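# Move tube rack from fume hood to bench, close sash

## Task

Take the tube rack out of the fume hood and set it on the bench so that no part of it sticks out beyond the bench's front edge or either side edge. The rack must stand upright with each tube seated all the way down in a hole, and the fume hood sash must be fully closed. The task fails if the rack or any tube touches the floor, or if the robot falls or is left tilted. Nothing counts as done if it stays in place only because the robot is holding it, so the robot must release everything and back away.

## Robot and tools

Robot: LinearBot, an omnidirectional base with a column of roughly 1.75 m. A carriage rides the column (lift_m, 0 to 1 m of travel) and carries two identical six-joint arms, each ending in a two-finger gripper. Arm bases sit at about 0.57 m + lift_m above the floor, and some carriage parts hang about 0.15 m lower. A hand can reach 0.78 m from its shoulder but only about 0.38 m below its arm base. A hand is about 0.16 m long and 0.1 m wide (0.14 m with fingers open). Parked arm joints 1-6: 0, 0.05, 0.05, 1.45, 0, 0; in that state the robot's footprint is about 0.95 m wide by 0.7 m long. The wheel motors are weak (2 N m), so contact_stop triggers on light pushes. Cameras: carriage_camera (fixed, forward, tilted about 20 degrees down), left_wrist_camera and right_wrist_camera (looking out past the fingertips). Calibration data (K, distortion, T_world_to_cam) is supplied per camera, with small per-scene errors that grow for wrist cameras at long reach.

Frames: the base frame has its origin on the floor below the base centre, x forward, y left, z up. left_hand and right_hand are the midpoint between each hand's pads, in metres in this frame; quat_wxyz rotates base axes into hand axes (hand z along the fingers, hand y the opening direction; a hand pointing straight up with joints 1, 5, 6 at 0 reads (1,0,0,0)). Hand readings drift from reality, more at long reach; a level hand sags 10-17 cm under 1 kg. The odometry frame is the base frame at scene start; base_odometry counts wheel rotation, so slip shows as travel; heading is in radians, left positive, -3.142 to 3.142.

execute_actions: argument actions is a list holding one action or none (empty list just reports state and images). Optional cameras: list of carriage_camera, left_wrist_camera, right_wrist_camera or all; omitted/null/all gives every camera, [] gives none. An action may contain base, joints, or both; they start together and may finish at different times. base holds exactly one relative offset from the base's last reported position: translate_m (metres, -2 to 2, forward positive), strafe_m (metres, -2 to 2, left positive) or rotate_rad (radians, -6.3 to 6.3, counter-clockwise positive). joints is a mapping of joint name to an absolute target: lift_m 0 to 1 m; per arm (left_ and right_ prefixes) joint1_rad -2.617 to 3.054 (yaw about vertical, 0 forward, positive left), joint2_rad 0 to 3.141 (shoulder: 0 upper arm level backward, 1.57 vertical, 3.14 level forward), joint3_rad 0 to 3.141 (elbow, 0 folded, 3.14 straight), joint4_rad -1.57 to 1.57 (wrist pitch, positive lifts fingertips), joint5_rad -1.57 to 1.57 (wrist yaw, positive swings fingertips to the RIGHT, opposite to joint1), joint6_rad -2.094 to 2.094 (roll about the finger axis, positive clockwise viewed from the forearm), gripper_m 0 to 0.093 m pad gap. Joints left out may keep driving toward an earlier target without it showing in status. Any unknown key or out-of-range number rejects the whole call and nothing moves. If a result reports a stop, the remaining execute_actions, wait and finished_scene calls in that same reply are skipped. One action runs at most 15 s.

wait: seconds from 0 to 10; commands nothing, returns state and images. zoom_image: camera plus region [x0, y0, x1, y1] in pixels of that camera's latest full image, origin top-left, at most 504 by 504. finished_scene: scene is the current scene number; ends it irreversibly and reports success. Replying with no tool call ends everything.

Results: base_status and joint_status per motion: done (base done means wheels turned the commanded amount, slip included), off_target (resting away from target, maybe still pushing; normal for a gripper holding something), contact_stop or time_out (target dropped, holds in place), joint command not followed / not_followed (a self-collision check withheld that arm's targets; the gripper part still runs; the targets may be retried on later actions), limit_stop_at_motor_heat. on_its_own lists uncommanded behaviour; its held at value is a target, not a position. motor_effort is percent of maximum, positive toward higher joint values, peak in brackets, with large fixed and random errors; lift effort grows with load and falling lift effort while descending means the hand or load is resting on something. drive_wheels staying high at rest means the base still presses on something. Joint torques and Motor temperatures are listed per arm in joint order. MOTOR HOT appears from 75 °C; 90 °C halts that arm for 10 s; 100 °C makes the arm go limp and drop. Outstretched arms heat quickly even empty, including while you think. ARM HIT means an arm struck the robot hard.

Cautions: the robot cannot stand up again once fallen; tipping risk rises with a high carriage, stretched arms, loads, pulling, or abrupt drive stops (about 1.5 kg per hand with both arms forward can topple it). No reading shows lean; check pictures. Contact stops come late; after an arm touches something the base may roll up to 0.3 m more. After a blocked drive, back off about 0.2 m along the way you came (or turn back), repeat if still pressed. The base may slip under a table edge and the column then hits it; reversing into such an edge can tip the robot. Arms have no contact stop and spring to targets once freed. Never let the arms strike or press each other; to untangle, move the withheld arm clear first, then the other in a later action. Avoid drops, slips, slams and hard pushes. While you think, the robot keeps holding its last command. At the end, open the grippers and move away.

Each tool is called by a JSON object that holds its "name" and its "arguments", one argument or row to a line.

## Session

{"name": "execute_actions", "arguments": {
  "actions": []
}}

Scene clock: 0.00 s.
Joint torques (N m, as the arm reports them, + toward a larger angle): no reading
Motor temperatures (°C, as the motors report them): left_arm=[24 22 24 24 24 24] | right_arm=[24 23 25 25 24 23]
base_odometry: x=+0.000 y=+0.000 heading=+0.000 (m, m, rad; odometry frame)
base_status: not commanded
joint_positions: lift_m=+0.298 left_joint1_rad=-0.036 left_joint2_rad=+0.023 left_joint3_rad=+0.029 left_joint4_rad=+1.456 left_joint5_rad=+0.034 left_joint6_rad=-0.016 left_gripper_m=+0.095 right_joint1_rad=-0.009 right_joint2_rad=+0.033 right_joint3_rad=+0.060 right_joint4_rad=+1.432 right_joint5_rad=+0.047 right_joint6_rad=+0.021 right_gripper_m=+0.094
joint_status: not commanded
motor_effort: lift_m=+23 drive_wheels=+0 (%)
left_hand: x=+0.2963 y=+0.3418 z=+1.2653 quat_wxyz=(+0.998, +0.017, +0.055, -0.027) (m; base frame)
right_hand: x=+0.2956 y=-0.3568 z=+1.2729 quat_wxyz=(+0.998, +0.024, +0.055, +0.005) (m; base frame)
pictures: carriage_camera, left_wrist_camera, right_wrist_camera
Images, in order (width x height): carriage_camera 504x504, left_wrist_camera 504x504, right_wrist_camera 504x504.

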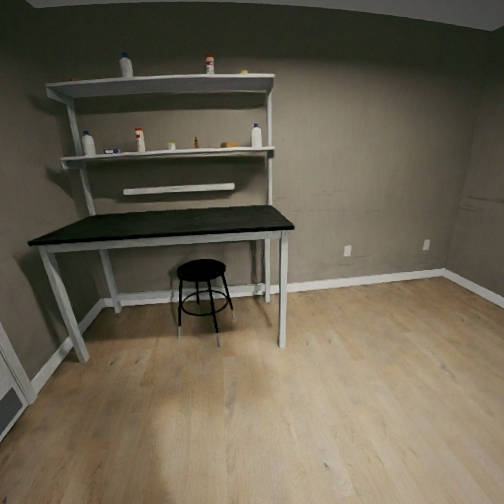

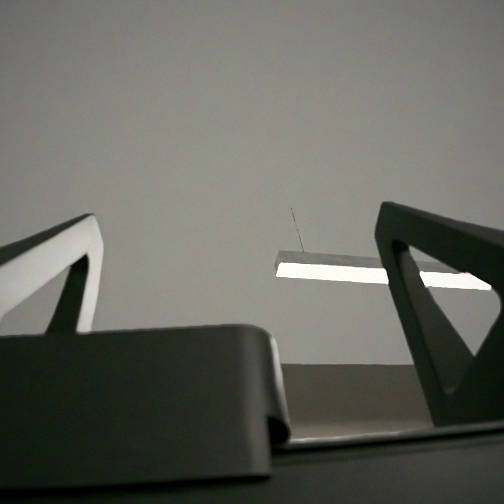

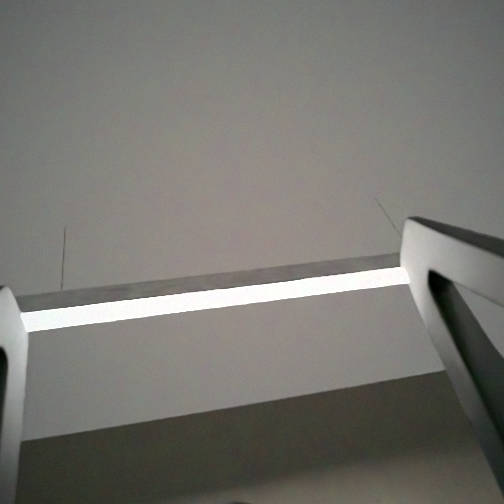

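Find the hood.

{"name": "execute_actions", "arguments": {
  "actions": [
    {"base":{"rotate_rad":1.57}}
  ],
  "cameras": ["carriage_camera"]
}}

{"name": "execute_actions", "arguments": {
  "actions": [
    {"base":{"rotate_rad":1.57}}
  ],
  "cameras": ["carriage_camera"]
}}

{"name": "execute_actions", "arguments": {
  "actions": [
    {"base":{"rotate_rad":1.57}}
  ],
  "cameras": ["carriage_camera"]
}}

Scene clock: 4.73 s.
Joint torques (N m, as the arm reports them, + toward a larger angle): left_arm=[ 0.    3.87  5.55 -0.15 -0.06 -0.05] | right_arm=[-0.09  4.5   5.49 -0.01 -0.02 -0.16]
Motor temperatures (°C, as the motors report them): left_arm=[24 22 24 24 24 24] | right_arm=[24 23 25 25 24 23]
base_odometry: x=+0.000 y=+0.000 heading=+1.569 (m, m, rad; odometry frame)
base_status: done
joint_positions: lift_m=+0.298 left_joint1_rad=-0.036 left_joint2_rad=+0.023 left_joint3_rad=+0.029 left_joint4_rad=+1.456 left_joint5_rad=+0.034 left_joint6_rad=-0.016 left_gripper_m=+0.095 right_joint1_rad=-0.009 right_joint2_rad=+0.033 right_joint3_rad=+0.060 right_joint4_rad=+1.430 right_joint5_rad=+0.047 right_joint6_rad=+0.021 right_gripper_m=+0.094
joint_status: not commanded
motor_effort: lift_m=+24(23) drive_wheels=+8(30) (%)
left_hand: x=+0.2963 y=+0.3418 z=+1.2653 quat_wxyz=(+0.998, +0.017, +0.055, -0.027) (m; base frame)
right_hand: x=+0.2962 y=-0.3568 z=+1.2728 quat_wxyz=(+0.998, +0.024, +0.057, +0.005) (m; base frame)
pictures: carriage_camera
Images, in order (width x height): carriage_camera 504x504.

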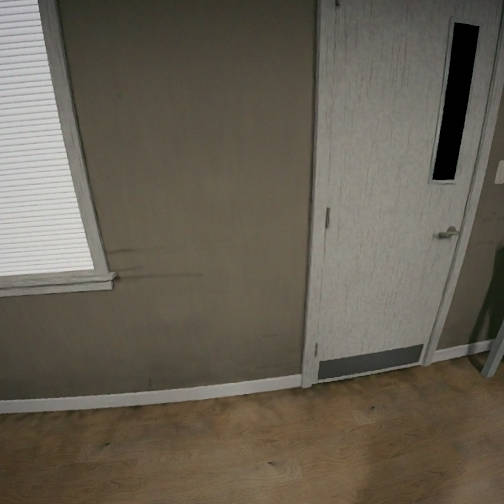

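Scene clock: 7.83 s.
Joint torques (N m, as the arm reports them, + toward a larger angle): left_arm=[-0.08  3.86  5.64 -0.11 -0.07 -0.04] | right_arm=[ 0.    4.6   5.51 -0.02 -0.02 -0.16]
Motor temperatures (°C, as the motors report them): left_arm=[24 22 25 24 24 24] | right_arm=[24 23 26 25 24 23]
base_odometry: x=+0.000 y=+0.000 heading=+3.139 (m, m, rad; odometry frame)
base_status: done
joint_positions: lift_m=+0.298 left_joint1_rad=-0.036 left_joint2_rad=+0.023 left_joint3_rad=+0.029 left_joint4_rad=+1.456 left_joint5_rad=+0.034 left_joint6_rad=-0.016 left_gripper_m=+0.095 right_joint1_rad=-0.009 right_joint2_rad=+0.033 right_joint3_rad=+0.060 right_joint4_rad=+1.429 right_joint5_rad=+0.047 right_joint6_rad=+0.021 right_gripper_m=+0.094
joint_status: not commanded
motor_effort: lift_m=+24(23) drive_wheels=+9(30) (%)
left_hand: x=+0.2963 y=+0.3418 z=+1.2653 quat_wxyz=(+0.998, +0.017, +0.055, -0.027) (m; base frame)
right_hand: x=+0.2964 y=-0.3568 z=+1.2728 quat_wxyz=(+0.998, +0.024, +0.057, +0.005) (m; base frame)
pictures: carriage_camera
Images, in order (width x height): carriage_camera 504x504.

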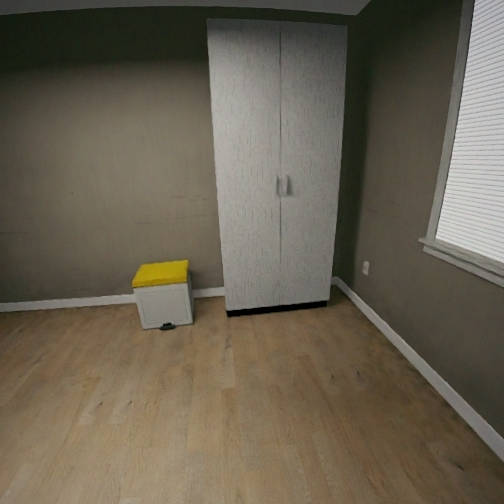

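Scene clock: 10.93 s.
Joint torques (N m, as the arm reports them, + toward a larger angle): left_arm=[-0.04  3.86  5.6  -0.11 -0.05 -0.04] | right_arm=[ 0.02  4.5   5.62 -0.01 -0.03 -0.13]
Motor temperatures (°C, as the motors report them): left_arm=[24 22 25 24 24 24] | right_arm=[24 23 26 25 24 23]
base_odometry: x=+0.000 y=+0.000 heading=-1.575 (m, m, rad; odometry frame)
base_status: done
joint_positions: lift_m=+0.298 left_joint1_rad=-0.036 left_joint2_rad=+0.023 left_joint3_rad=+0.029 left_joint4_rad=+1.456 left_joint5_rad=+0.034 left_joint6_rad=-0.016 left_gripper_m=+0.095 right_joint1_rad=-0.009 right_joint2_rad=+0.033 right_joint3_rad=+0.060 right_joint4_rad=+1.429 right_joint5_rad=+0.047 right_joint6_rad=+0.021 right_gripper_m=+0.094
joint_status: not commanded
motor_effort: lift_m=+23(23) drive_wheels=+9(30) (%)
left_hand: x=+0.2963 y=+0.3418 z=+1.2653 quat_wxyz=(+0.998, +0.017, +0.055, -0.027) (m; base frame)
right_hand: x=+0.2964 y=-0.3568 z=+1.2728 quat_wxyz=(+0.998, +0.024, +0.057, +0.005) (m; base frame)
pictures: carriage_camera
Images, in order (width x height): carriage_camera 504x504.

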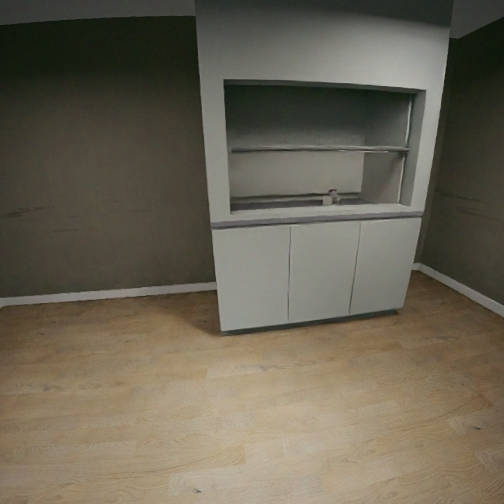

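{"name": "execute_actions", "arguments": {
  "actions": [
    {"base":{"rotate_rad":0.15}}
  ],
  "cameras": []
}}

{"name": "execute_actions", "arguments": {
  "actions": [
    {"base":{"strafe_m":-0.9}}
  ],
  "cameras": []
}}

{"name": "execute_actions", "arguments": {
  "actions": [
    {"base":{"translate_m":0.9}}
  ],
  "cameras": ["carriage_camera"]
}}

Scene clock: 15.53 s.
Joint torques (N m, as the arm reports them, + toward a larger angle): left_arm=[ 0.01  3.85  5.57 -0.14 -0.08 -0.01] | right_arm=[ 0.01  4.46  5.68  0.   -0.06 -0.16]
Motor temperatures (°C, as the motors report them): left_arm=[24 23 25 24 24 24] | right_arm=[24 23 27 25 24 23]
base_odometry: x=+0.000 y=+0.000 heading=-1.426 (m, m, rad; odometry frame)
base_status: done
joint_positions: lift_m=+0.298 left_joint1_rad=-0.036 left_joint2_rad=+0.023 left_joint3_rad=+0.029 left_joint4_rad=+1.456 left_joint5_rad=+0.034 left_joint6_rad=-0.016 left_gripper_m=+0.095 right_joint1_rad=-0.009 right_joint2_rad=+0.033 right_joint3_rad=+0.060 right_joint4_rad=+1.430 right_joint5_rad=+0.047 right_joint6_rad=+0.021 right_gripper_m=+0.094
joint_status: not commanded
motor_effort: lift_m=+23(24) drive_wheels=+8(30) (%)
left_hand: x=+0.2963 y=+0.3418 z=+1.2653 quat_wxyz=(+0.998, +0.017, +0.055, -0.027) (m; base frame)
right_hand: x=+0.2962 y=-0.3568 z=+1.2728 quat_wxyz=(+0.998, +0.024, +0.057, +0.005) (m; base frame)
pictures: none
No camera images: the call's "cameras" was empty. Leave "cameras" out to get every camera's image.

Scene clock: 19.60 s.
Joint torques (N m, as the arm reports them, + toward a larger angle): left_arm=[ 0.03  3.91  5.66 -0.13 -0.03 -0.01] | right_arm=[-0.03  4.56  5.51  0.   -0.03 -0.16]
Motor temperatures (°C, as the motors report them): left_arm=[24 23 26 24 24 24] | right_arm=[24 24 27 25 24 23]
base_odometry: x=-0.891 y=-0.131 heading=-1.425 (m, m, rad; odometry frame)
base_status: done
joint_positions: lift_m=+0.298 left_joint1_rad=-0.036 left_joint2_rad=+0.023 left_joint3_rad=+0.029 left_joint4_rad=+1.456 left_joint5_rad=+0.034 left_joint6_rad=-0.016 left_gripper_m=+0.095 right_joint1_rad=-0.009 right_joint2_rad=+0.033 right_joint3_rad=+0.060 right_joint4_rad=+1.430 right_joint5_rad=+0.047 right_joint6_rad=+0.021 right_gripper_m=+0.094
joint_status: not commanded
motor_effort: lift_m=+23(23) drive_wheels=-5(33) (%)
left_hand: x=+0.2963 y=+0.3418 z=+1.2653 quat_wxyz=(+0.998, +0.017, +0.055, -0.027) (m; base frame)
right_hand: x=+0.2961 y=-0.3568 z=+1.2728 quat_wxyz=(+0.998, +0.024, +0.056, +0.005) (m; base frame)
pictures: none
No camera images: the call's "cameras" was empty. Leave "cameras" out to get every camera's image.

Scene clock: 23.67 s.
Joint torques (N m, as the arm reports them, + toward a larger angle): left_arm=[ 0.06  3.9   5.63 -0.14 -0.05 -0.02] | right_arm=[-0.08  4.57  5.59  0.    0.   -0.15]
Motor temperatures (°C, as the motors report them): left_arm=[24 23 26 24 24 24] | right_arm=[24 24 27 25 24 23]
base_odometry: x=-0.761 y=-1.021 heading=-1.426 (m, m, rad; odometry frame)
base_status: done
joint_positions: lift_m=+0.298 left_joint1_rad=-0.036 left_joint2_rad=+0.023 left_joint3_rad=+0.029 left_joint4_rad=+1.456 left_joint5_rad=+0.034 left_joint6_rad=-0.016 left_gripper_m=+0.095 right_joint1_rad=-0.009 right_joint2_rad=+0.033 right_joint3_rad=+0.060 right_joint4_rad=+1.430 right_joint5_rad=+0.047 right_joint6_rad=+0.021 right_gripper_m=+0.094
joint_status: not commanded
motor_effort: lift_m=+23(23) drive_wheels=-5(30) (%)
left_hand: x=+0.2962 y=+0.3418 z=+1.2653 quat_wxyz=(+0.998, +0.017, +0.054, -0.027) (m; base frame)
right_hand: x=+0.2962 y=-0.3568 z=+1.2728 quat_wxyz=(+0.998, +0.024, +0.057, +0.005) (m; base frame)
pictures: carriage_camera
Images, in order (width x height): carriage_camera 504x504.

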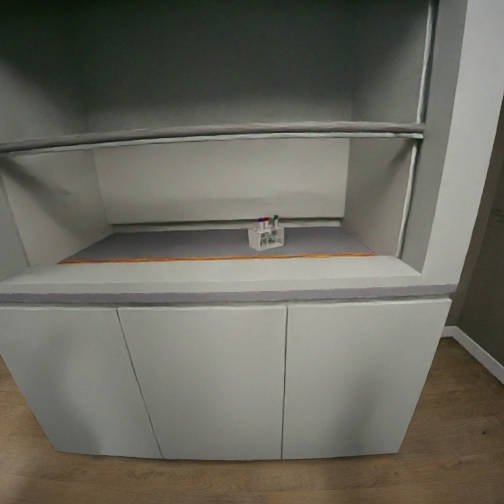

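{"name": "zoom_image", "arguments": {
  "camera": "carriage_camera",
  "region": [220,200,310,270]
}}

Region (220, 200, 310, 270) of carriage_camera's 504x504 image, scaled by 5.600, with more detail than that image has.

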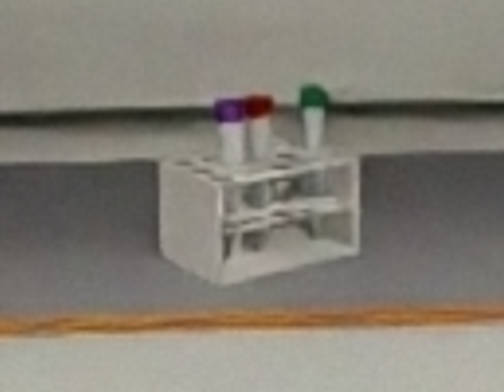

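{"name": "execute_actions", "arguments": {
  "actions": [
    {"joints":{"left_joint2_rad":1.3,"left_joint3_rad":1.0,"left_joint4_rad":0.3,"lift_m":0.3}}
  ]
}}

Scene clock: 29.77 s.
Joint torques (N m, as the arm reports them, + toward a larger angle): left_arm=[-0.11 -6.3   8.94  1.97 -0.04 -0.02] | right_arm=[-0.05  4.57  5.56 -0.05 -0.02 -0.13]
Motor temperatures (°C, as the motors report them): left_arm=[24 23 27 24 24 24] | right_arm=[24 24 28 25 24 23]
base_odometry: x=-0.761 y=-1.021 heading=-1.426 (m, m, rad; odometry frame)
base_status: not commanded
joint_positions: lift_m=+0.300 left_joint1_rad=-0.036 left_joint2_rad=+1.301 left_joint3_rad=+0.979 left_joint4_rad=+0.299 left_joint5_rad=+0.034 left_joint6_rad=-0.016 left_gripper_m=+0.095 right_joint1_rad=-0.009 right_joint2_rad=+0.033 right_joint3_rad=+0.060 right_joint4_rad=+1.430 right_joint5_rad=+0.047 right_joint6_rad=+0.021 right_gripper_m=+0.094
joint_status: all done
motor_effort: lift_m=+25(28) drive_wheels=-2(4) (%)
left_hand: x=+0.7153 y=+0.3268 z=+1.1833 quat_wxyz=(+0.698, +0.019, +0.715, -0.030) (m; base frame)
right_hand: x=+0.2962 y=-0.3568 z=+1.2748 quat_wxyz=(+0.998, +0.024, +0.057, +0.005) (m; base frame)
pictures: carriage_camera, left_wrist_camera, right_wrist_camera
camera_calibration (this result's frames):
carriage_camera: T_world_to_cam=[[0.00693451, -0.998534, -0.0536913, 0.0598283], [-0.350838, 0.04785, -0.935213, 1.24835], [0.93641, 0.0253222, -0.349992, 0.257532], [0, 0, 0, 1]] pos_world=[0.196397, -0.00651426, 1.26082]
left_wrist_camera: T_world_to_cam=[[-0.156528, -0.987628, 0.0094502, 0.425399], [-0.646388, 0.0952015, -0.757046, 1.3197], [0.746781, -0.124608, -0.653293, 0.408807], [0, 0, 0, 1]] pos_world=[0.614335, 0.345439, 1.26212]
right_wrist_camera: T_world_to_cam=[[0.0671223, -0.977209, -0.201388, -0.114161], [0.725079, 0.186428, -0.662951, 0.706403], [0.685386, -0.101524, 0.721068, -1.04617], [0, 0, 0, 1]] pos_world=[0.212498, -0.349464, 1.19968]
Images, in order (width x height): carriage_camera 504x504, left_wrist_camera 504x504, right_wrist_camera 504x504.

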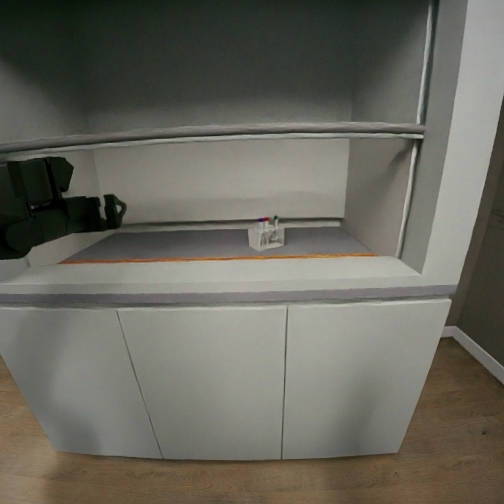

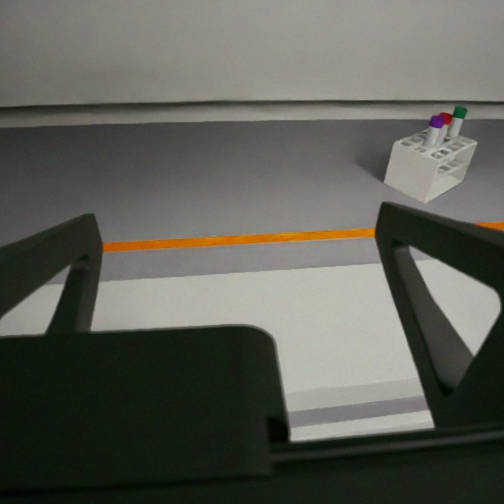

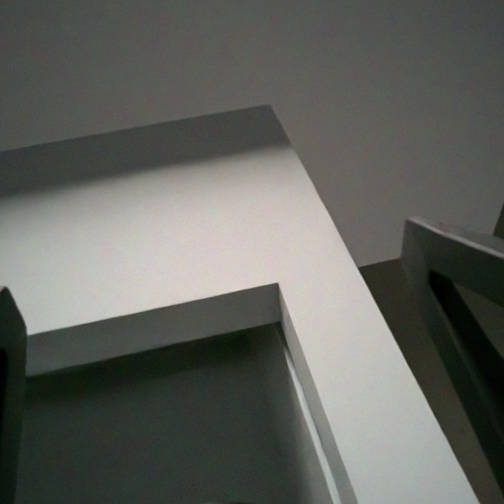

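{"name": "execute_actions", "arguments": {
  "actions": [
    {"joints":{"left_joint1_rad":-0.3,"left_joint5_rad":0.55,"left_joint2_rad":1.75,"left_joint3_rad":1.45,"left_joint4_rad":0.3,"left_joint6_rad":0,"lift_m":0.2},"base":{"strafe_m":0.25}}
  ]
}}

Scene clock: 35.73 s.
Joint torques (N m, as the arm reports them, + toward a larger angle): left_arm=[  0.29 -11.42   8.63   1.94   0.02   0.03] | right_arm=[-0.02  4.51  5.57 -0.03 -0.04 -0.15]
Motor temperatures (°C, as the motors report them): left_arm=[24 24 28 26 24 24] | right_arm=[24 24 28 25 24 23]
base_odometry: x=-0.513 y=-0.985 heading=-1.426 (m, m, rad; odometry frame)
base_status: done
joint_positions: lift_m=+0.200 left_joint1_rad=-0.304 left_joint2_rad=+1.761 left_joint3_rad=+1.434 left_joint4_rad=+0.292 left_joint5_rad=+0.547 left_joint6_rad=-0.005 left_gripper_m=+0.095 right_joint1_rad=-0.009 right_joint2_rad=+0.033 right_joint3_rad=+0.060 right_joint4_rad=+1.431 right_joint5_rad=+0.047 right_joint6_rad=+0.021 right_gripper_m=+0.094
joint_status: all done
motor_effort: lift_m=+22(22) drive_wheels=-3(34) (%)
left_hand: x=+0.7593 y=+0.1012 z=+1.0851 quat_wxyz=(+0.631, +0.289, +0.657, -0.295) (m; base frame)
right_hand: x=+0.2959 y=-0.3569 z=+1.1751 quat_wxyz=(+0.998, +0.024, +0.056, +0.005) (m; base frame)
pictures: carriage_camera, left_wrist_camera, right_wrist_camera
camera_calibration (this result's frames):
carriage_camera: T_world_to_cam=[[0.00693451, -0.998534, -0.0536913, 0.0544761], [-0.350838, 0.04785, -0.935213, 1.15512], [0.93641, 0.0253222, -0.349992, 0.222644], [0, 0, 0, 1]] pos_world=[0.196397, -0.00651426, 1.16113]
left_wrist_camera: T_world_to_cam=[[-0.806321, -0.591254, 0.016277, 0.656245], [-0.398928, 0.523307, -0.752999, 1.05969], [0.436696, -0.613652, -0.657821, 0.573523], [0, 0, 0, 1]] pos_world=[0.701429, 0.185409, 1.16454]
right_wrist_camera: T_world_to_cam=[[0.0673113, -0.977137, -0.201672, -0.133971], [0.725848, 0.186642, -0.66205, 0.63934], [0.684554, -0.10182, 0.721816, -0.974868], [0, 0, 0, 1]] pos_world=[0.212304, -0.349496, 1.09993]
Images, in order (width x height): carriage_camera 504x504, left_wrist_camera 504x504, right_wrist_camera 504x504.

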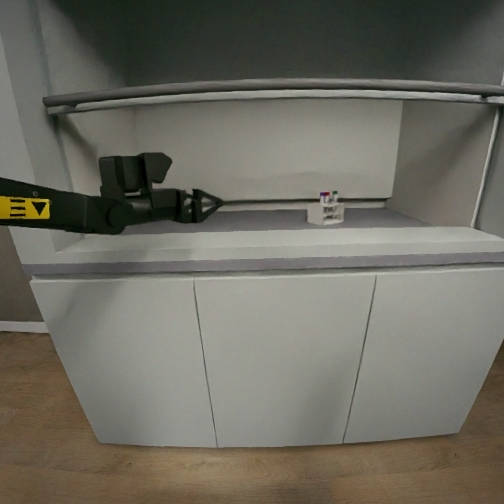

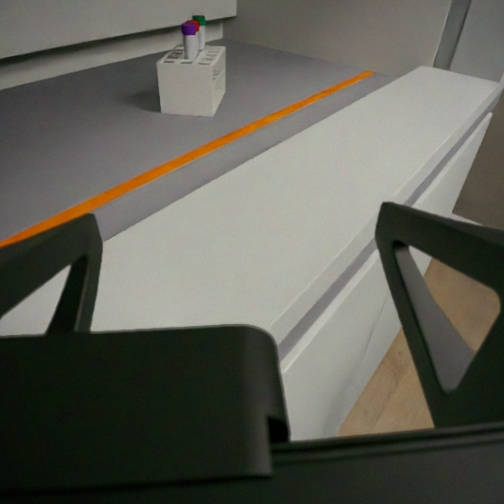

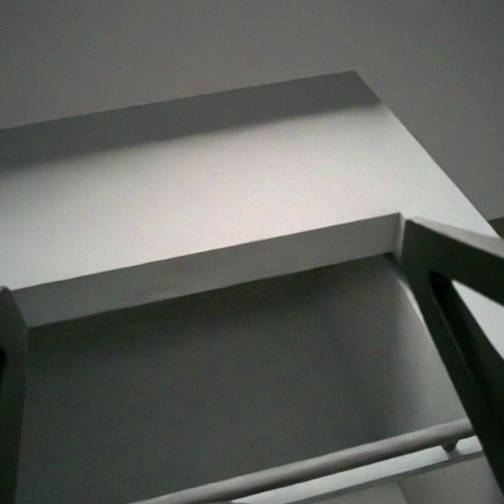

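{"name": "execute_actions", "arguments": {
  "actions": [
    {"base":{"strafe_m":-0.25},"joints":{"lift_m":0.1}}
  ],
  "cameras": []
}}

{"name": "execute_actions", "arguments": {
  "actions": [
    {"base":{"translate_m":0.25}}
  ]
}}

Scene clock: 42.07 s.
Joint torques (N m, as the arm reports them, + toward a larger angle): left_arm=[  0.13 -10.77   8.13   1.93  -0.02   0.02] | right_arm=[ 0.    4.62  5.65 -0.06 -0.03 -0.12]
Motor temperatures (°C, as the motors report them): left_arm=[24 26 29 27 24 24] | right_arm=[24 24 28 25 24 23]
base_odometry: x=-0.760 y=-1.022 heading=-1.426 (m, m, rad; odometry frame)
base_status: done
joint_positions: lift_m=+0.100 left_joint1_rad=-0.303 left_joint2_rad=+1.751 left_joint3_rad=+1.441 left_joint4_rad=+0.296 left_joint5_rad=+0.548 left_joint6_rad=-0.005 left_gripper_m=+0.095 right_joint1_rad=-0.009 right_joint2_rad=+0.033 right_joint3_rad=+0.060 right_joint4_rad=+1.432 right_joint5_rad=+0.046 right_joint6_rad=+0.021 right_gripper_m=+0.094
joint_status: all done
motor_effort: lift_m=+21(22) drive_wheels=-2(26) (%)
left_hand: x=+0.7574 y=+0.1022 z=+0.9946 quat_wxyz=(+0.638, +0.290, +0.650, -0.294) (m; base frame)
right_hand: x=+0.2956 y=-0.3567 z=+1.0752 quat_wxyz=(+0.998, +0.024, +0.055, +0.005) (m; base frame)
pictures: none
No camera images: the call's "cameras" was empty. Leave "cameras" out to get every camera's image.

Scene clock: 44.37 s.
Joint torques (N m, as the arm reports them, + toward a larger angle): left_arm=[  0.23 -10.34   8.05   1.82  -0.02  -0.01] | right_arm=[-0.06  4.66  5.56 -0.05 -0.03 -0.14]
Motor temperatures (°C, as the motors report them): left_arm=[24 27 30 27 24 24] | right_arm=[24 24 28 25 24 23]
base_odometry: x=-0.725 y=-1.269 heading=-1.426 (m, m, rad; odometry frame)
base_status: done
joint_positions: lift_m=+0.100 left_joint1_rad=-0.303 left_joint2_rad=+1.747 left_joint3_rad=+1.441 left_joint4_rad=+0.304 left_joint5_rad=+0.551 left_joint6_rad=-0.001 left_gripper_m=+0.095 right_joint1_rad=-0.009 right_joint2_rad=+0.033 right_joint3_rad=+0.060 right_joint4_rad=+1.431 right_joint5_rad=+0.046 right_joint6_rad=+0.021 right_gripper_m=+0.094
joint_status: not commanded
motor_effort: lift_m=+21(22) drive_wheels=-5(26) (%)
left_hand: x=+0.7562 y=+0.1022 z=+0.9983 quat_wxyz=(+0.643, +0.292, +0.645, -0.293) (m; base frame)
right_hand: x=+0.2959 y=-0.3567 z=+1.0752 quat_wxyz=(+0.998, +0.024, +0.056, +0.005) (m; base frame)
pictures: carriage_camera, left_wrist_camera, right_wrist_camera
camera_calibration (this result's frames):
carriage_camera: T_world_to_cam=[[0.00693451, -0.998534, -0.0536913, 0.0491091], [-0.350838, 0.04785, -0.935213, 1.06164], [0.93641, 0.0253222, -0.349992, 0.187659], [0, 0, 0, 1]] pos_world=[0.196397, -0.00651426, 1.06117]
left_wrist_camera: T_world_to_cam=[[-0.808319, -0.588708, -0.00657888, 0.679772], [-0.371514, 0.518708, -0.770013, 0.989227], [0.456725, -0.619972, -0.637994, 0.484065], [0, 0, 0, 1]] pos_world=[0.695899, 0.187175, 1.07502]
right_wrist_camera: T_world_to_cam=[[0.0674707, -0.977285, -0.200903, -0.154918], [0.72608, 0.1862, -0.661919, 0.572848], [0.684292, -0.101211, 0.72215, -0.902716], [0, 0, 0, 1]] pos_world=[0.21224, -0.349429, 0.999953]
Images, in order (width x height): carriage_camera 504x504, left_wrist_camera 504x504, right_wrist_camera 504x504.

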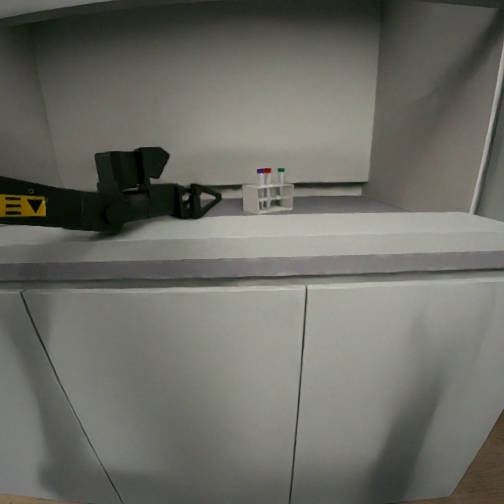

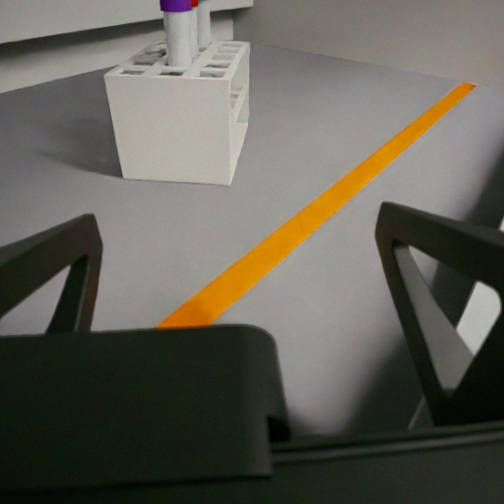

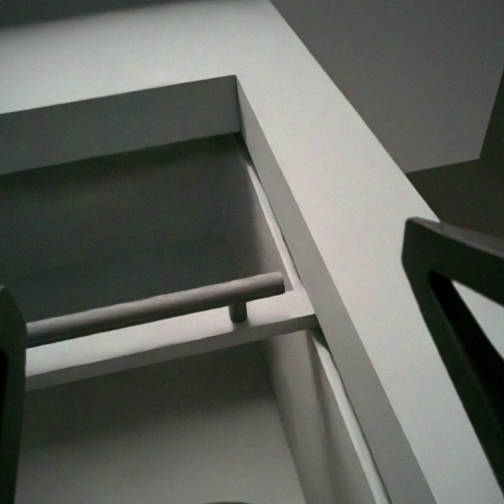

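{"name": "execute_actions", "arguments": {
  "actions": [
    {"base":{"translate_m":0.045}}
  ],
  "cameras": []
}}

{"name": "execute_actions", "arguments": {
  "actions": [
    {"base":{"strafe_m":-0.03}}
  ],
  "cameras": []
}}

{"name": "execute_actions", "arguments": {
  "actions": [
    {"base":{"translate_m":0.02}}
  ],
  "cameras": ["left_wrist_camera","carriage_camera"]
}}

Scene clock: 48.60 s.
Joint torques (N m, as the arm reports them, + toward a larger angle): left_arm=[  0.07 -10.36   8.28   1.84  -0.06  -0.05] | right_arm=[ 0.    4.62  5.5  -0.01 -0.03 -0.13]
Motor temperatures (°C, as the motors report them): left_arm=[24 28 30 28 24 24] | right_arm=[24 24 28 25 24 23]
base_odometry: x=-0.718 y=-1.314 heading=-1.427 (m, m, rad; odometry frame)
base_status: done
joint_positions: lift_m=+0.100 left_joint1_rad=-0.303 left_joint2_rad=+1.747 left_joint3_rad=+1.441 left_joint4_rad=+0.304 left_joint5_rad=+0.551 left_joint6_rad=-0.001 left_gripper_m=+0.095 right_joint1_rad=-0.009 right_joint2_rad=+0.033 right_joint3_rad=+0.060 right_joint4_rad=+1.431 right_joint5_rad=+0.046 right_joint6_rad=+0.021 right_gripper_m=+0.094
joint_status: not commanded
motor_effort: lift_m=+21(21) drive_wheels=-5(30) (%)
left_hand: x=+0.7562 y=+0.1022 z=+0.9982 quat_wxyz=(+0.642, +0.292, +0.645, -0.293) (m; base frame)
right_hand: x=+0.2958 y=-0.3567 z=+1.0752 quat_wxyz=(+0.998, +0.024, +0.056, +0.005) (m; base frame)
pictures: none
No camera images: the call's "cameras" was empty. Leave "cameras" out to get every camera's image.

Scene clock: 49.57 s.
Joint torques (N m, as the arm reports them, + toward a larger angle): left_arm=[  0.14 -10.35   8.2    1.85  -0.03  -0.01] | right_arm=[ 0.    4.54  5.52 -0.03 -0.02 -0.14]
Motor temperatures (°C, as the motors report them): left_arm=[24 28 30 28 24 24] | right_arm=[24 24 29 25 24 23]
base_odometry: x=-0.748 y=-1.318 heading=-1.426 (m, m, rad; odometry frame)
base_status: done
joint_positions: lift_m=+0.100 left_joint1_rad=-0.303 left_joint2_rad=+1.747 left_joint3_rad=+1.441 left_joint4_rad=+0.304 left_joint5_rad=+0.551 left_joint6_rad=-0.001 left_gripper_m=+0.095 right_joint1_rad=-0.009 right_joint2_rad=+0.033 right_joint3_rad=+0.060 right_joint4_rad=+1.431 right_joint5_rad=+0.046 right_joint6_rad=+0.021 right_gripper_m=+0.094
joint_status: not commanded
motor_effort: lift_m=+21(22) drive_wheels=-2(25) (%)
left_hand: x=+0.7562 y=+0.1022 z=+0.9982 quat_wxyz=(+0.642, +0.292, +0.645, -0.293) (m; base frame)
right_hand: x=+0.2958 y=-0.3567 z=+1.0752 quat_wxyz=(+0.998, +0.024, +0.056, +0.005) (m; base frame)
pictures: none
No camera images: the call's "cameras" was empty. Leave "cameras" out to get every camera's image.

Scene clock: 50.43 s.
Joint torques (N m, as the arm reports them, + toward a larger angle): left_arm=[  0.24 -10.31   8.22   1.8   -0.03  -0.02] | right_arm=[-0.09  4.5   5.61 -0.03 -0.02 -0.14]
Motor temperatures (°C, as the motors report them): left_arm=[24 28 31 28 24 24] | right_arm=[24 24 29 25 24 23]
base_odometry: x=-0.745 y=-1.338 heading=-1.427 (m, m, rad; odometry frame)
base_status: done
joint_positions: lift_m=+0.100 left_joint1_rad=-0.303 left_joint2_rad=+1.747 left_joint3_rad=+1.441 left_joint4_rad=+0.303 left_joint5_rad=+0.551 left_joint6_rad=-0.001 left_gripper_m=+0.095 right_joint1_rad=-0.009 right_joint2_rad=+0.033 right_joint3_rad=+0.060 right_joint4_rad=+1.431 right_joint5_rad=+0.046 right_joint6_rad=+0.021 right_gripper_m=+0.094
joint_status: not commanded
motor_effort: lift_m=+21(21) drive_wheels=-2(20) (%)
left_hand: x=+0.7562 y=+0.1022 z=+0.9981 quat_wxyz=(+0.642, +0.292, +0.645, -0.293) (m; base frame)
right_hand: x=+0.2959 y=-0.3567 z=+1.0752 quat_wxyz=(+0.998, +0.024, +0.056, +0.005) (m; base frame)
pictures: carriage_camera, left_wrist_camera
camera_calibration (this result's frames):
carriage_camera: T_world_to_cam=[[0.00693451, -0.998534, -0.0536913, 0.0491091], [-0.350838, 0.04785, -0.935213, 1.06164], [0.93641, 0.0253222, -0.349992, 0.187659], [0, 0, 0, 1]] pos_world=[0.196397, -0.00651426, 1.06117]
left_wrist_camera: T_world_to_cam=[[-0.808324, -0.588707, -0.00612404, 0.67932], [-0.372074, 0.518883, -0.769624, 0.989115], [0.456261, -0.619827, -0.638468, 0.484768], [0, 0, 0, 1]] pos_world=[0.695954, 0.187157, 1.07492]
Images, in order (width x height): carriage_camera 504x504, left_wrist_camera 504x504.

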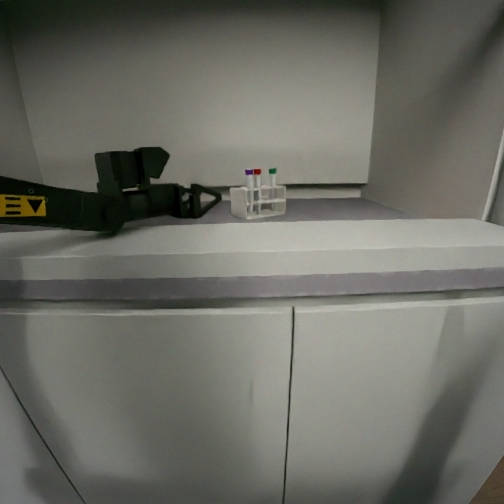

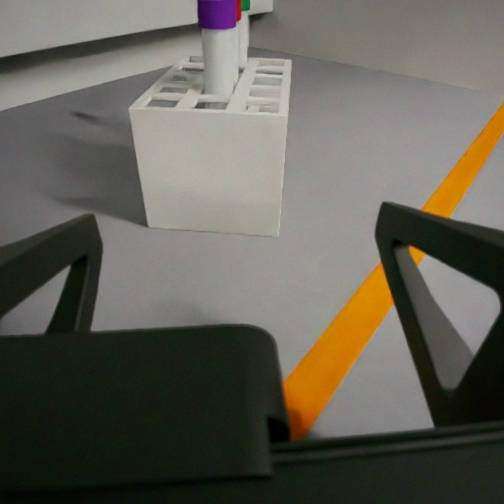

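{"name": "execute_actions", "arguments": {
  "actions": [
    {"base":{"translate_m":0.03}}
  ],
  "cameras": []
}}

{"name": "execute_actions", "arguments": {
  "actions": [
    {"base":{"strafe_m":-0.035}}
  ],
  "cameras": []
}}

{"name": "execute_actions", "arguments": {
  "actions": [
    {"base":{"translate_m":0.02}}
  ],
  "cameras": ["left_wrist_camera","carriage_camera"]
}}

Scene clock: 53.27 s.
Joint torques (N m, as the arm reports them, + toward a larger angle): left_arm=[  0.16 -10.44   8.42   1.84  -0.02  -0.04] | right_arm=[-0.09  4.5   5.6  -0.03 -0.02 -0.13]
Motor temperatures (°C, as the motors report them): left_arm=[24 28 31 28 24 24] | right_arm=[24 25 29 25 24 23]
base_odometry: x=-0.741 y=-1.368 heading=-1.427 (m, m, rad; odometry frame)
base_status: done
joint_positions: lift_m=+0.100 left_joint1_rad=-0.303 left_joint2_rad=+1.747 left_joint3_rad=+1.441 left_joint4_rad=+0.303 left_joint5_rad=+0.551 left_joint6_rad=-0.001 left_gripper_m=+0.095 right_joint1_rad=-0.009 right_joint2_rad=+0.033 right_joint3_rad=+0.060 right_joint4_rad=+1.431 right_joint5_rad=+0.046 right_joint6_rad=+0.021 right_gripper_m=+0.094
joint_status: not commanded
motor_effort: lift_m=+21(21) drive_wheels=-3(26) (%)
left_hand: x=+0.7562 y=+0.1022 z=+0.9981 quat_wxyz=(+0.642, +0.292, +0.645, -0.293) (m; base frame)
right_hand: x=+0.2959 y=-0.3567 z=+1.0752 quat_wxyz=(+0.998, +0.024, +0.056, +0.005) (m; base frame)
pictures: none
No camera images: the call's "cameras" was empty. Leave "cameras" out to get every camera's image.

Scene clock: 54.30 s.
Joint torques (N m, as the arm reports them, + toward a larger angle): left_arm=[  0.18 -10.42   8.15   1.82  -0.05  -0.04] | right_arm=[-0.1   4.63  5.66 -0.02 -0.04 -0.14]
Motor temperatures (°C, as the motors report them): left_arm=[24 29 31 28 24 24] | right_arm=[24 25 29 25 24 23]
base_odometry: x=-0.776 y=-1.373 heading=-1.427 (m, m, rad; odometry frame)
base_status: done
joint_positions: lift_m=+0.100 left_joint1_rad=-0.303 left_joint2_rad=+1.747 left_joint3_rad=+1.441 left_joint4_rad=+0.303 left_joint5_rad=+0.551 left_joint6_rad=-0.001 left_gripper_m=+0.095 right_joint1_rad=-0.009 right_joint2_rad=+0.033 right_joint3_rad=+0.060 right_joint4_rad=+1.431 right_joint5_rad=+0.046 right_joint6_rad=+0.021 right_gripper_m=+0.094
joint_status: not commanded
motor_effort: lift_m=+21(21) drive_wheels=-2(24) (%)
left_hand: x=+0.7562 y=+0.1022 z=+0.9981 quat_wxyz=(+0.642, +0.292, +0.645, -0.293) (m; base frame)
right_hand: x=+0.2959 y=-0.3567 z=+1.0752 quat_wxyz=(+0.998, +0.024, +0.056, +0.005) (m; base frame)
pictures: none
No camera images: the call's "cameras" was empty. Leave "cameras" out to get every camera's image.

Scene clock: 55.17 s.
Joint torques (N m, as the arm reports them, + toward a larger angle): left_arm=[  0.16 -10.49   8.34   1.83  -0.01  -0.01] | right_arm=[-0.03  4.54  5.48  0.   -0.05 -0.12]
Motor temperatures (°C, as the motors report them): left_arm=[24 29 31 28 24 24] | right_arm=[24 25 29 25 24 23]
base_odometry: x=-0.773 y=-1.393 heading=-1.427 (m, m, rad; odometry frame)
base_status: done
joint_positions: lift_m=+0.100 left_joint1_rad=-0.303 left_joint2_rad=+1.747 left_joint3_rad=+1.441 left_joint4_rad=+0.303 left_joint5_rad=+0.551 left_joint6_rad=-0.001 left_gripper_m=+0.095 right_joint1_rad=-0.009 right_joint2_rad=+0.033 right_joint3_rad=+0.060 right_joint4_rad=+1.431 right_joint5_rad=+0.046 right_joint6_rad=+0.021 right_gripper_m=+0.094
joint_status: not commanded
motor_effort: lift_m=+21(21) drive_wheels=-2(22) (%)
left_hand: x=+0.7562 y=+0.1022 z=+0.9980 quat_wxyz=(+0.642, +0.292, +0.645, -0.293) (m; base frame)
right_hand: x=+0.2959 y=-0.3567 z=+1.0752 quat_wxyz=(+0.998, +0.024, +0.056, +0.005) (m; base frame)
pictures: carriage_camera, left_wrist_camera
camera_calibration (this result's frames):
carriage_camera: T_world_to_cam=[[0.00693451, -0.998534, -0.0536913, 0.0491091], [-0.350838, 0.04785, -0.935213, 1.06164], [0.93641, 0.0253222, -0.349992, 0.187659], [0, 0, 0, 1]] pos_world=[0.196397, -0.00651426, 1.06117]
left_wrist_camera: T_world_to_cam=[[-0.808326, -0.588706, -0.00589663, 0.679093], [-0.372355, 0.51897, -0.76943, 0.989059], [0.456028, -0.619754, -0.638704, 0.485119], [0, 0, 0, 1]] pos_world=[0.695982, 0.187149, 1.07486]
Images, in order (width x height): carriage_camera 504x504, left_wrist_camera 504x504.

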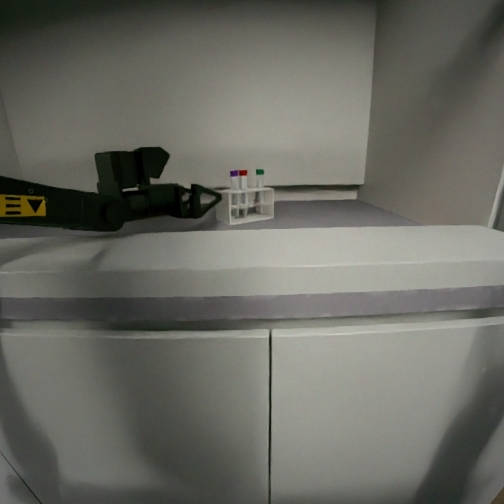

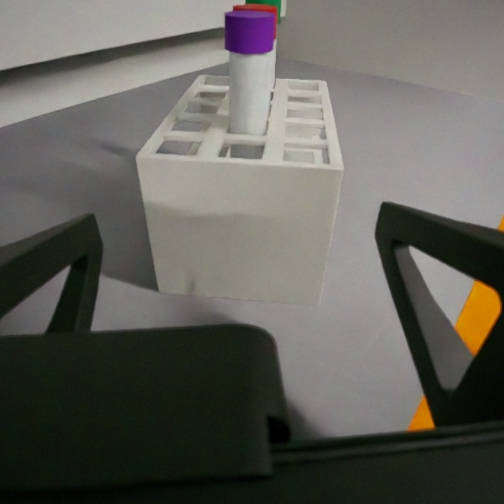

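{"name": "execute_actions", "arguments": {
  "actions": [
    {"base":{"strafe_m":-0.04}}
  ],
  "cameras": []
}}

{"name": "execute_actions", "arguments": {
  "actions": [
    {"base":{"translate_m":0.035}}
  ],
  "cameras": ["left_wrist_camera","carriage_camera"]
}}

Scene clock: 57.87 s.
Joint torques (N m, as the arm reports them, + toward a larger angle): left_arm=[  0.12 -10.29   8.23   1.85  -0.04  -0.03] | right_arm=[-0.1   4.56  5.42 -0.04 -0.01 -0.16]
Motor temperatures (°C, as the motors report them): left_arm=[24 29 31 28 24 24] | right_arm=[24 25 29 25 24 23]
base_odometry: x=-0.813 y=-1.399 heading=-1.427 (m, m, rad; odometry frame)
base_status: done
joint_positions: lift_m=+0.100 left_joint1_rad=-0.303 left_joint2_rad=+1.747 left_joint3_rad=+1.441 left_joint4_rad=+0.303 left_joint5_rad=+0.551 left_joint6_rad=-0.001 left_gripper_m=+0.095 right_joint1_rad=-0.009 right_joint2_rad=+0.033 right_joint3_rad=+0.060 right_joint4_rad=+1.431 right_joint5_rad=+0.046 right_joint6_rad=+0.021 right_gripper_m=+0.094
joint_status: not commanded
motor_effort: lift_m=+21(21) drive_wheels=-3(25) (%)
left_hand: x=+0.7562 y=+0.1022 z=+0.9980 quat_wxyz=(+0.642, +0.292, +0.645, -0.293) (m; base frame)
right_hand: x=+0.2959 y=-0.3567 z=+1.0752 quat_wxyz=(+0.998, +0.024, +0.056, +0.005) (m; base frame)
pictures: none
No camera images: the call's "cameras" was empty. Leave "cameras" out to get every camera's image.

Scene clock: 58.90 s.
Joint torques (N m, as the arm reports them, + toward a larger angle): left_arm=[  0.03 -10.23   8.17   1.91  -0.04  -0.04] | right_arm=[-0.05  4.47  5.51 -0.03 -0.03 -0.12]
Motor temperatures (°C, as the motors report them): left_arm=[24 29 32 29 24 24] | right_arm=[24 25 29 25 24 23]
base_odometry: x=-0.808 y=-1.433 heading=-1.427 (m, m, rad; odometry frame)
base_status: done
joint_positions: lift_m=+0.100 left_joint1_rad=-0.303 left_joint2_rad=+1.747 left_joint3_rad=+1.441 left_joint4_rad=+0.303 left_joint5_rad=+0.551 left_joint6_rad=-0.001 left_gripper_m=+0.095 right_joint1_rad=-0.009 right_joint2_rad=+0.033 right_joint3_rad=+0.060 right_joint4_rad=+1.431 right_joint5_rad=+0.046 right_joint6_rad=+0.021 right_gripper_m=+0.094
joint_status: not commanded
motor_effort: lift_m=+21(21) drive_wheels=-4(22) (%)
left_hand: x=+0.7562 y=+0.1022 z=+0.9980 quat_wxyz=(+0.642, +0.292, +0.645, -0.293) (m; base frame)
right_hand: x=+0.2959 y=-0.3567 z=+1.0752 quat_wxyz=(+0.998, +0.024, +0.056, +0.005) (m; base frame)
pictures: carriage_camera, left_wrist_camera
camera_calibration (this result's frames):
carriage_camera: T_world_to_cam=[[0.00693451, -0.998534, -0.0536913, 0.0491091], [-0.350838, 0.04785, -0.935213, 1.06164], [0.93641, 0.0253222, -0.349992, 0.187659], [0, 0, 0, 1]] pos_world=[0.196397, -0.00651426, 1.06117]
left_wrist_camera: T_world_to_cam=[[-0.808326, -0.588706, -0.00589663, 0.679093], [-0.372355, 0.51897, -0.76943, 0.989059], [0.456028, -0.619754, -0.638704, 0.485119], [0, 0, 0, 1]] pos_world=[0.695982, 0.187149, 1.07486]
Images, in order (width x height): carriage_camera 504x504, left_wrist_camera 504x504.

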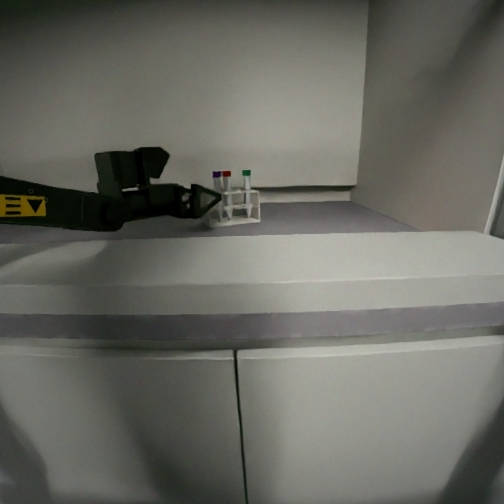

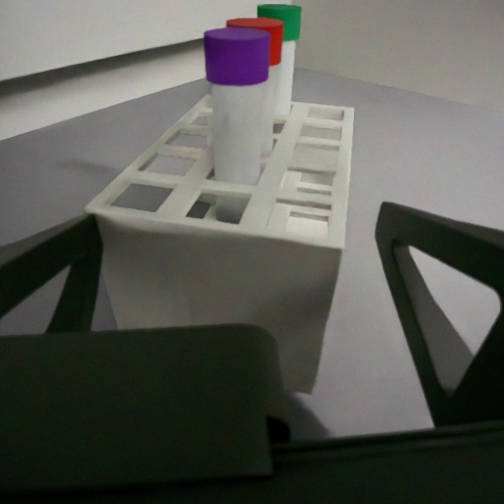

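{"name": "execute_actions", "arguments": {
  "actions": [
    {"base":{"translate_m":0.03}}
  ],
  "cameras": []
}}

{"name": "execute_actions", "arguments": {
  "actions": [
    {"base":{"strafe_m":-0.015}}
  ],
  "cameras": ["left_wrist_camera","carriage_camera"]
}}

Scene clock: 61.17 s.
Joint torques (N m, as the arm reports them, + toward a larger angle): left_arm=[  0.25 -10.18   8.26   1.83  -0.06   0.  ] | right_arm=[-0.08  4.48  5.6  -0.03 -0.02 -0.14]
Motor temperatures (°C, as the motors report them): left_arm=[24 30 32 29 24 24] | right_arm=[24 25 29 25 24 23]
base_odometry: x=-0.804 y=-1.463 heading=-1.428 (m, m, rad; odometry frame)
base_status: done
joint_positions: lift_m=+0.100 left_joint1_rad=-0.303 left_joint2_rad=+1.747 left_joint3_rad=+1.441 left_joint4_rad=+0.303 left_joint5_rad=+0.552 left_joint6_rad=-0.001 left_gripper_m=+0.095 right_joint1_rad=-0.009 right_joint2_rad=+0.033 right_joint3_rad=+0.060 right_joint4_rad=+1.431 right_joint5_rad=+0.046 right_joint6_rad=+0.021 right_gripper_m=+0.094
joint_status: not commanded
motor_effort: lift_m=+21(21) drive_wheels=-3(26) (%)
left_hand: x=+0.7560 y=+0.1021 z=+0.9980 quat_wxyz=(+0.642, +0.292, +0.645, -0.294) (m; base frame)
right_hand: x=+0.2958 y=-0.3567 z=+1.0752 quat_wxyz=(+0.998, +0.024, +0.056, +0.005) (m; base frame)
pictures: none
No camera images: the call's "cameras" was empty. Leave "cameras" out to get every camera's image.

Scene clock: 61.93 s.
Joint torques (N m, as the arm reports them, + toward a larger angle): left_arm=[ -0.02 -10.18   8.17   1.84  -0.03  -0.02] | right_arm=[-0.04  4.55  5.47 -0.05 -0.02 -0.13]
Motor temperatures (°C, as the motors report them): left_arm=[24 30 32 29 24 24] | right_arm=[24 25 29 25 24 23]
base_odometry: x=-0.818 y=-1.465 heading=-1.428 (m, m, rad; odometry frame)
base_status: done
joint_positions: lift_m=+0.100 left_joint1_rad=-0.303 left_joint2_rad=+1.747 left_joint3_rad=+1.441 left_joint4_rad=+0.303 left_joint5_rad=+0.550 left_joint6_rad=-0.001 left_gripper_m=+0.095 right_joint1_rad=-0.009 right_joint2_rad=+0.033 right_joint3_rad=+0.060 right_joint4_rad=+1.431 right_joint5_rad=+0.046 right_joint6_rad=+0.021 right_gripper_m=+0.094
joint_status: not commanded
motor_effort: lift_m=+21(21) drive_wheels=+4(23) (%)
left_hand: x=+0.7563 y=+0.1023 z=+0.9980 quat_wxyz=(+0.642, +0.292, +0.645, -0.293) (m; base frame)
right_hand: x=+0.2958 y=-0.3567 z=+1.0752 quat_wxyz=(+0.998, +0.024, +0.056, +0.005) (m; base frame)
pictures: carriage_camera, left_wrist_camera
camera_calibration (this result's frames):
carriage_camera: T_world_to_cam=[[0.00693451, -0.998534, -0.0536913, 0.0491091], [-0.350838, 0.04785, -0.935213, 1.06164], [0.93641, 0.0253222, -0.349992, 0.187659], [0, 0, 0, 1]] pos_world=[0.196397, -0.00651426, 1.06117]
left_wrist_camera: T_world_to_cam=[[-0.807652, -0.589631, -0.00590027, 0.678878], [-0.372947, 0.518547, -0.769428, 0.989536], [0.456738, -0.619229, -0.638706, 0.484542], [0, 0, 0, 1]] pos_world=[0.696032, 0.187209, 1.07486]
Images, in order (width x height): carriage_camera 504x504, left_wrist_camera 504x504.

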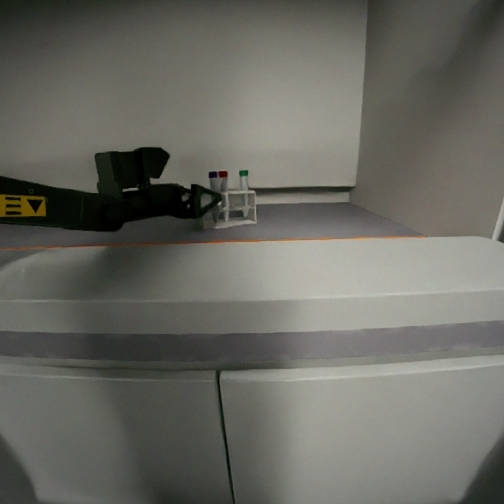

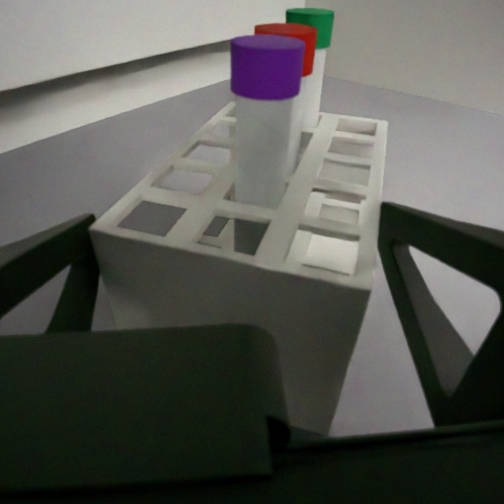

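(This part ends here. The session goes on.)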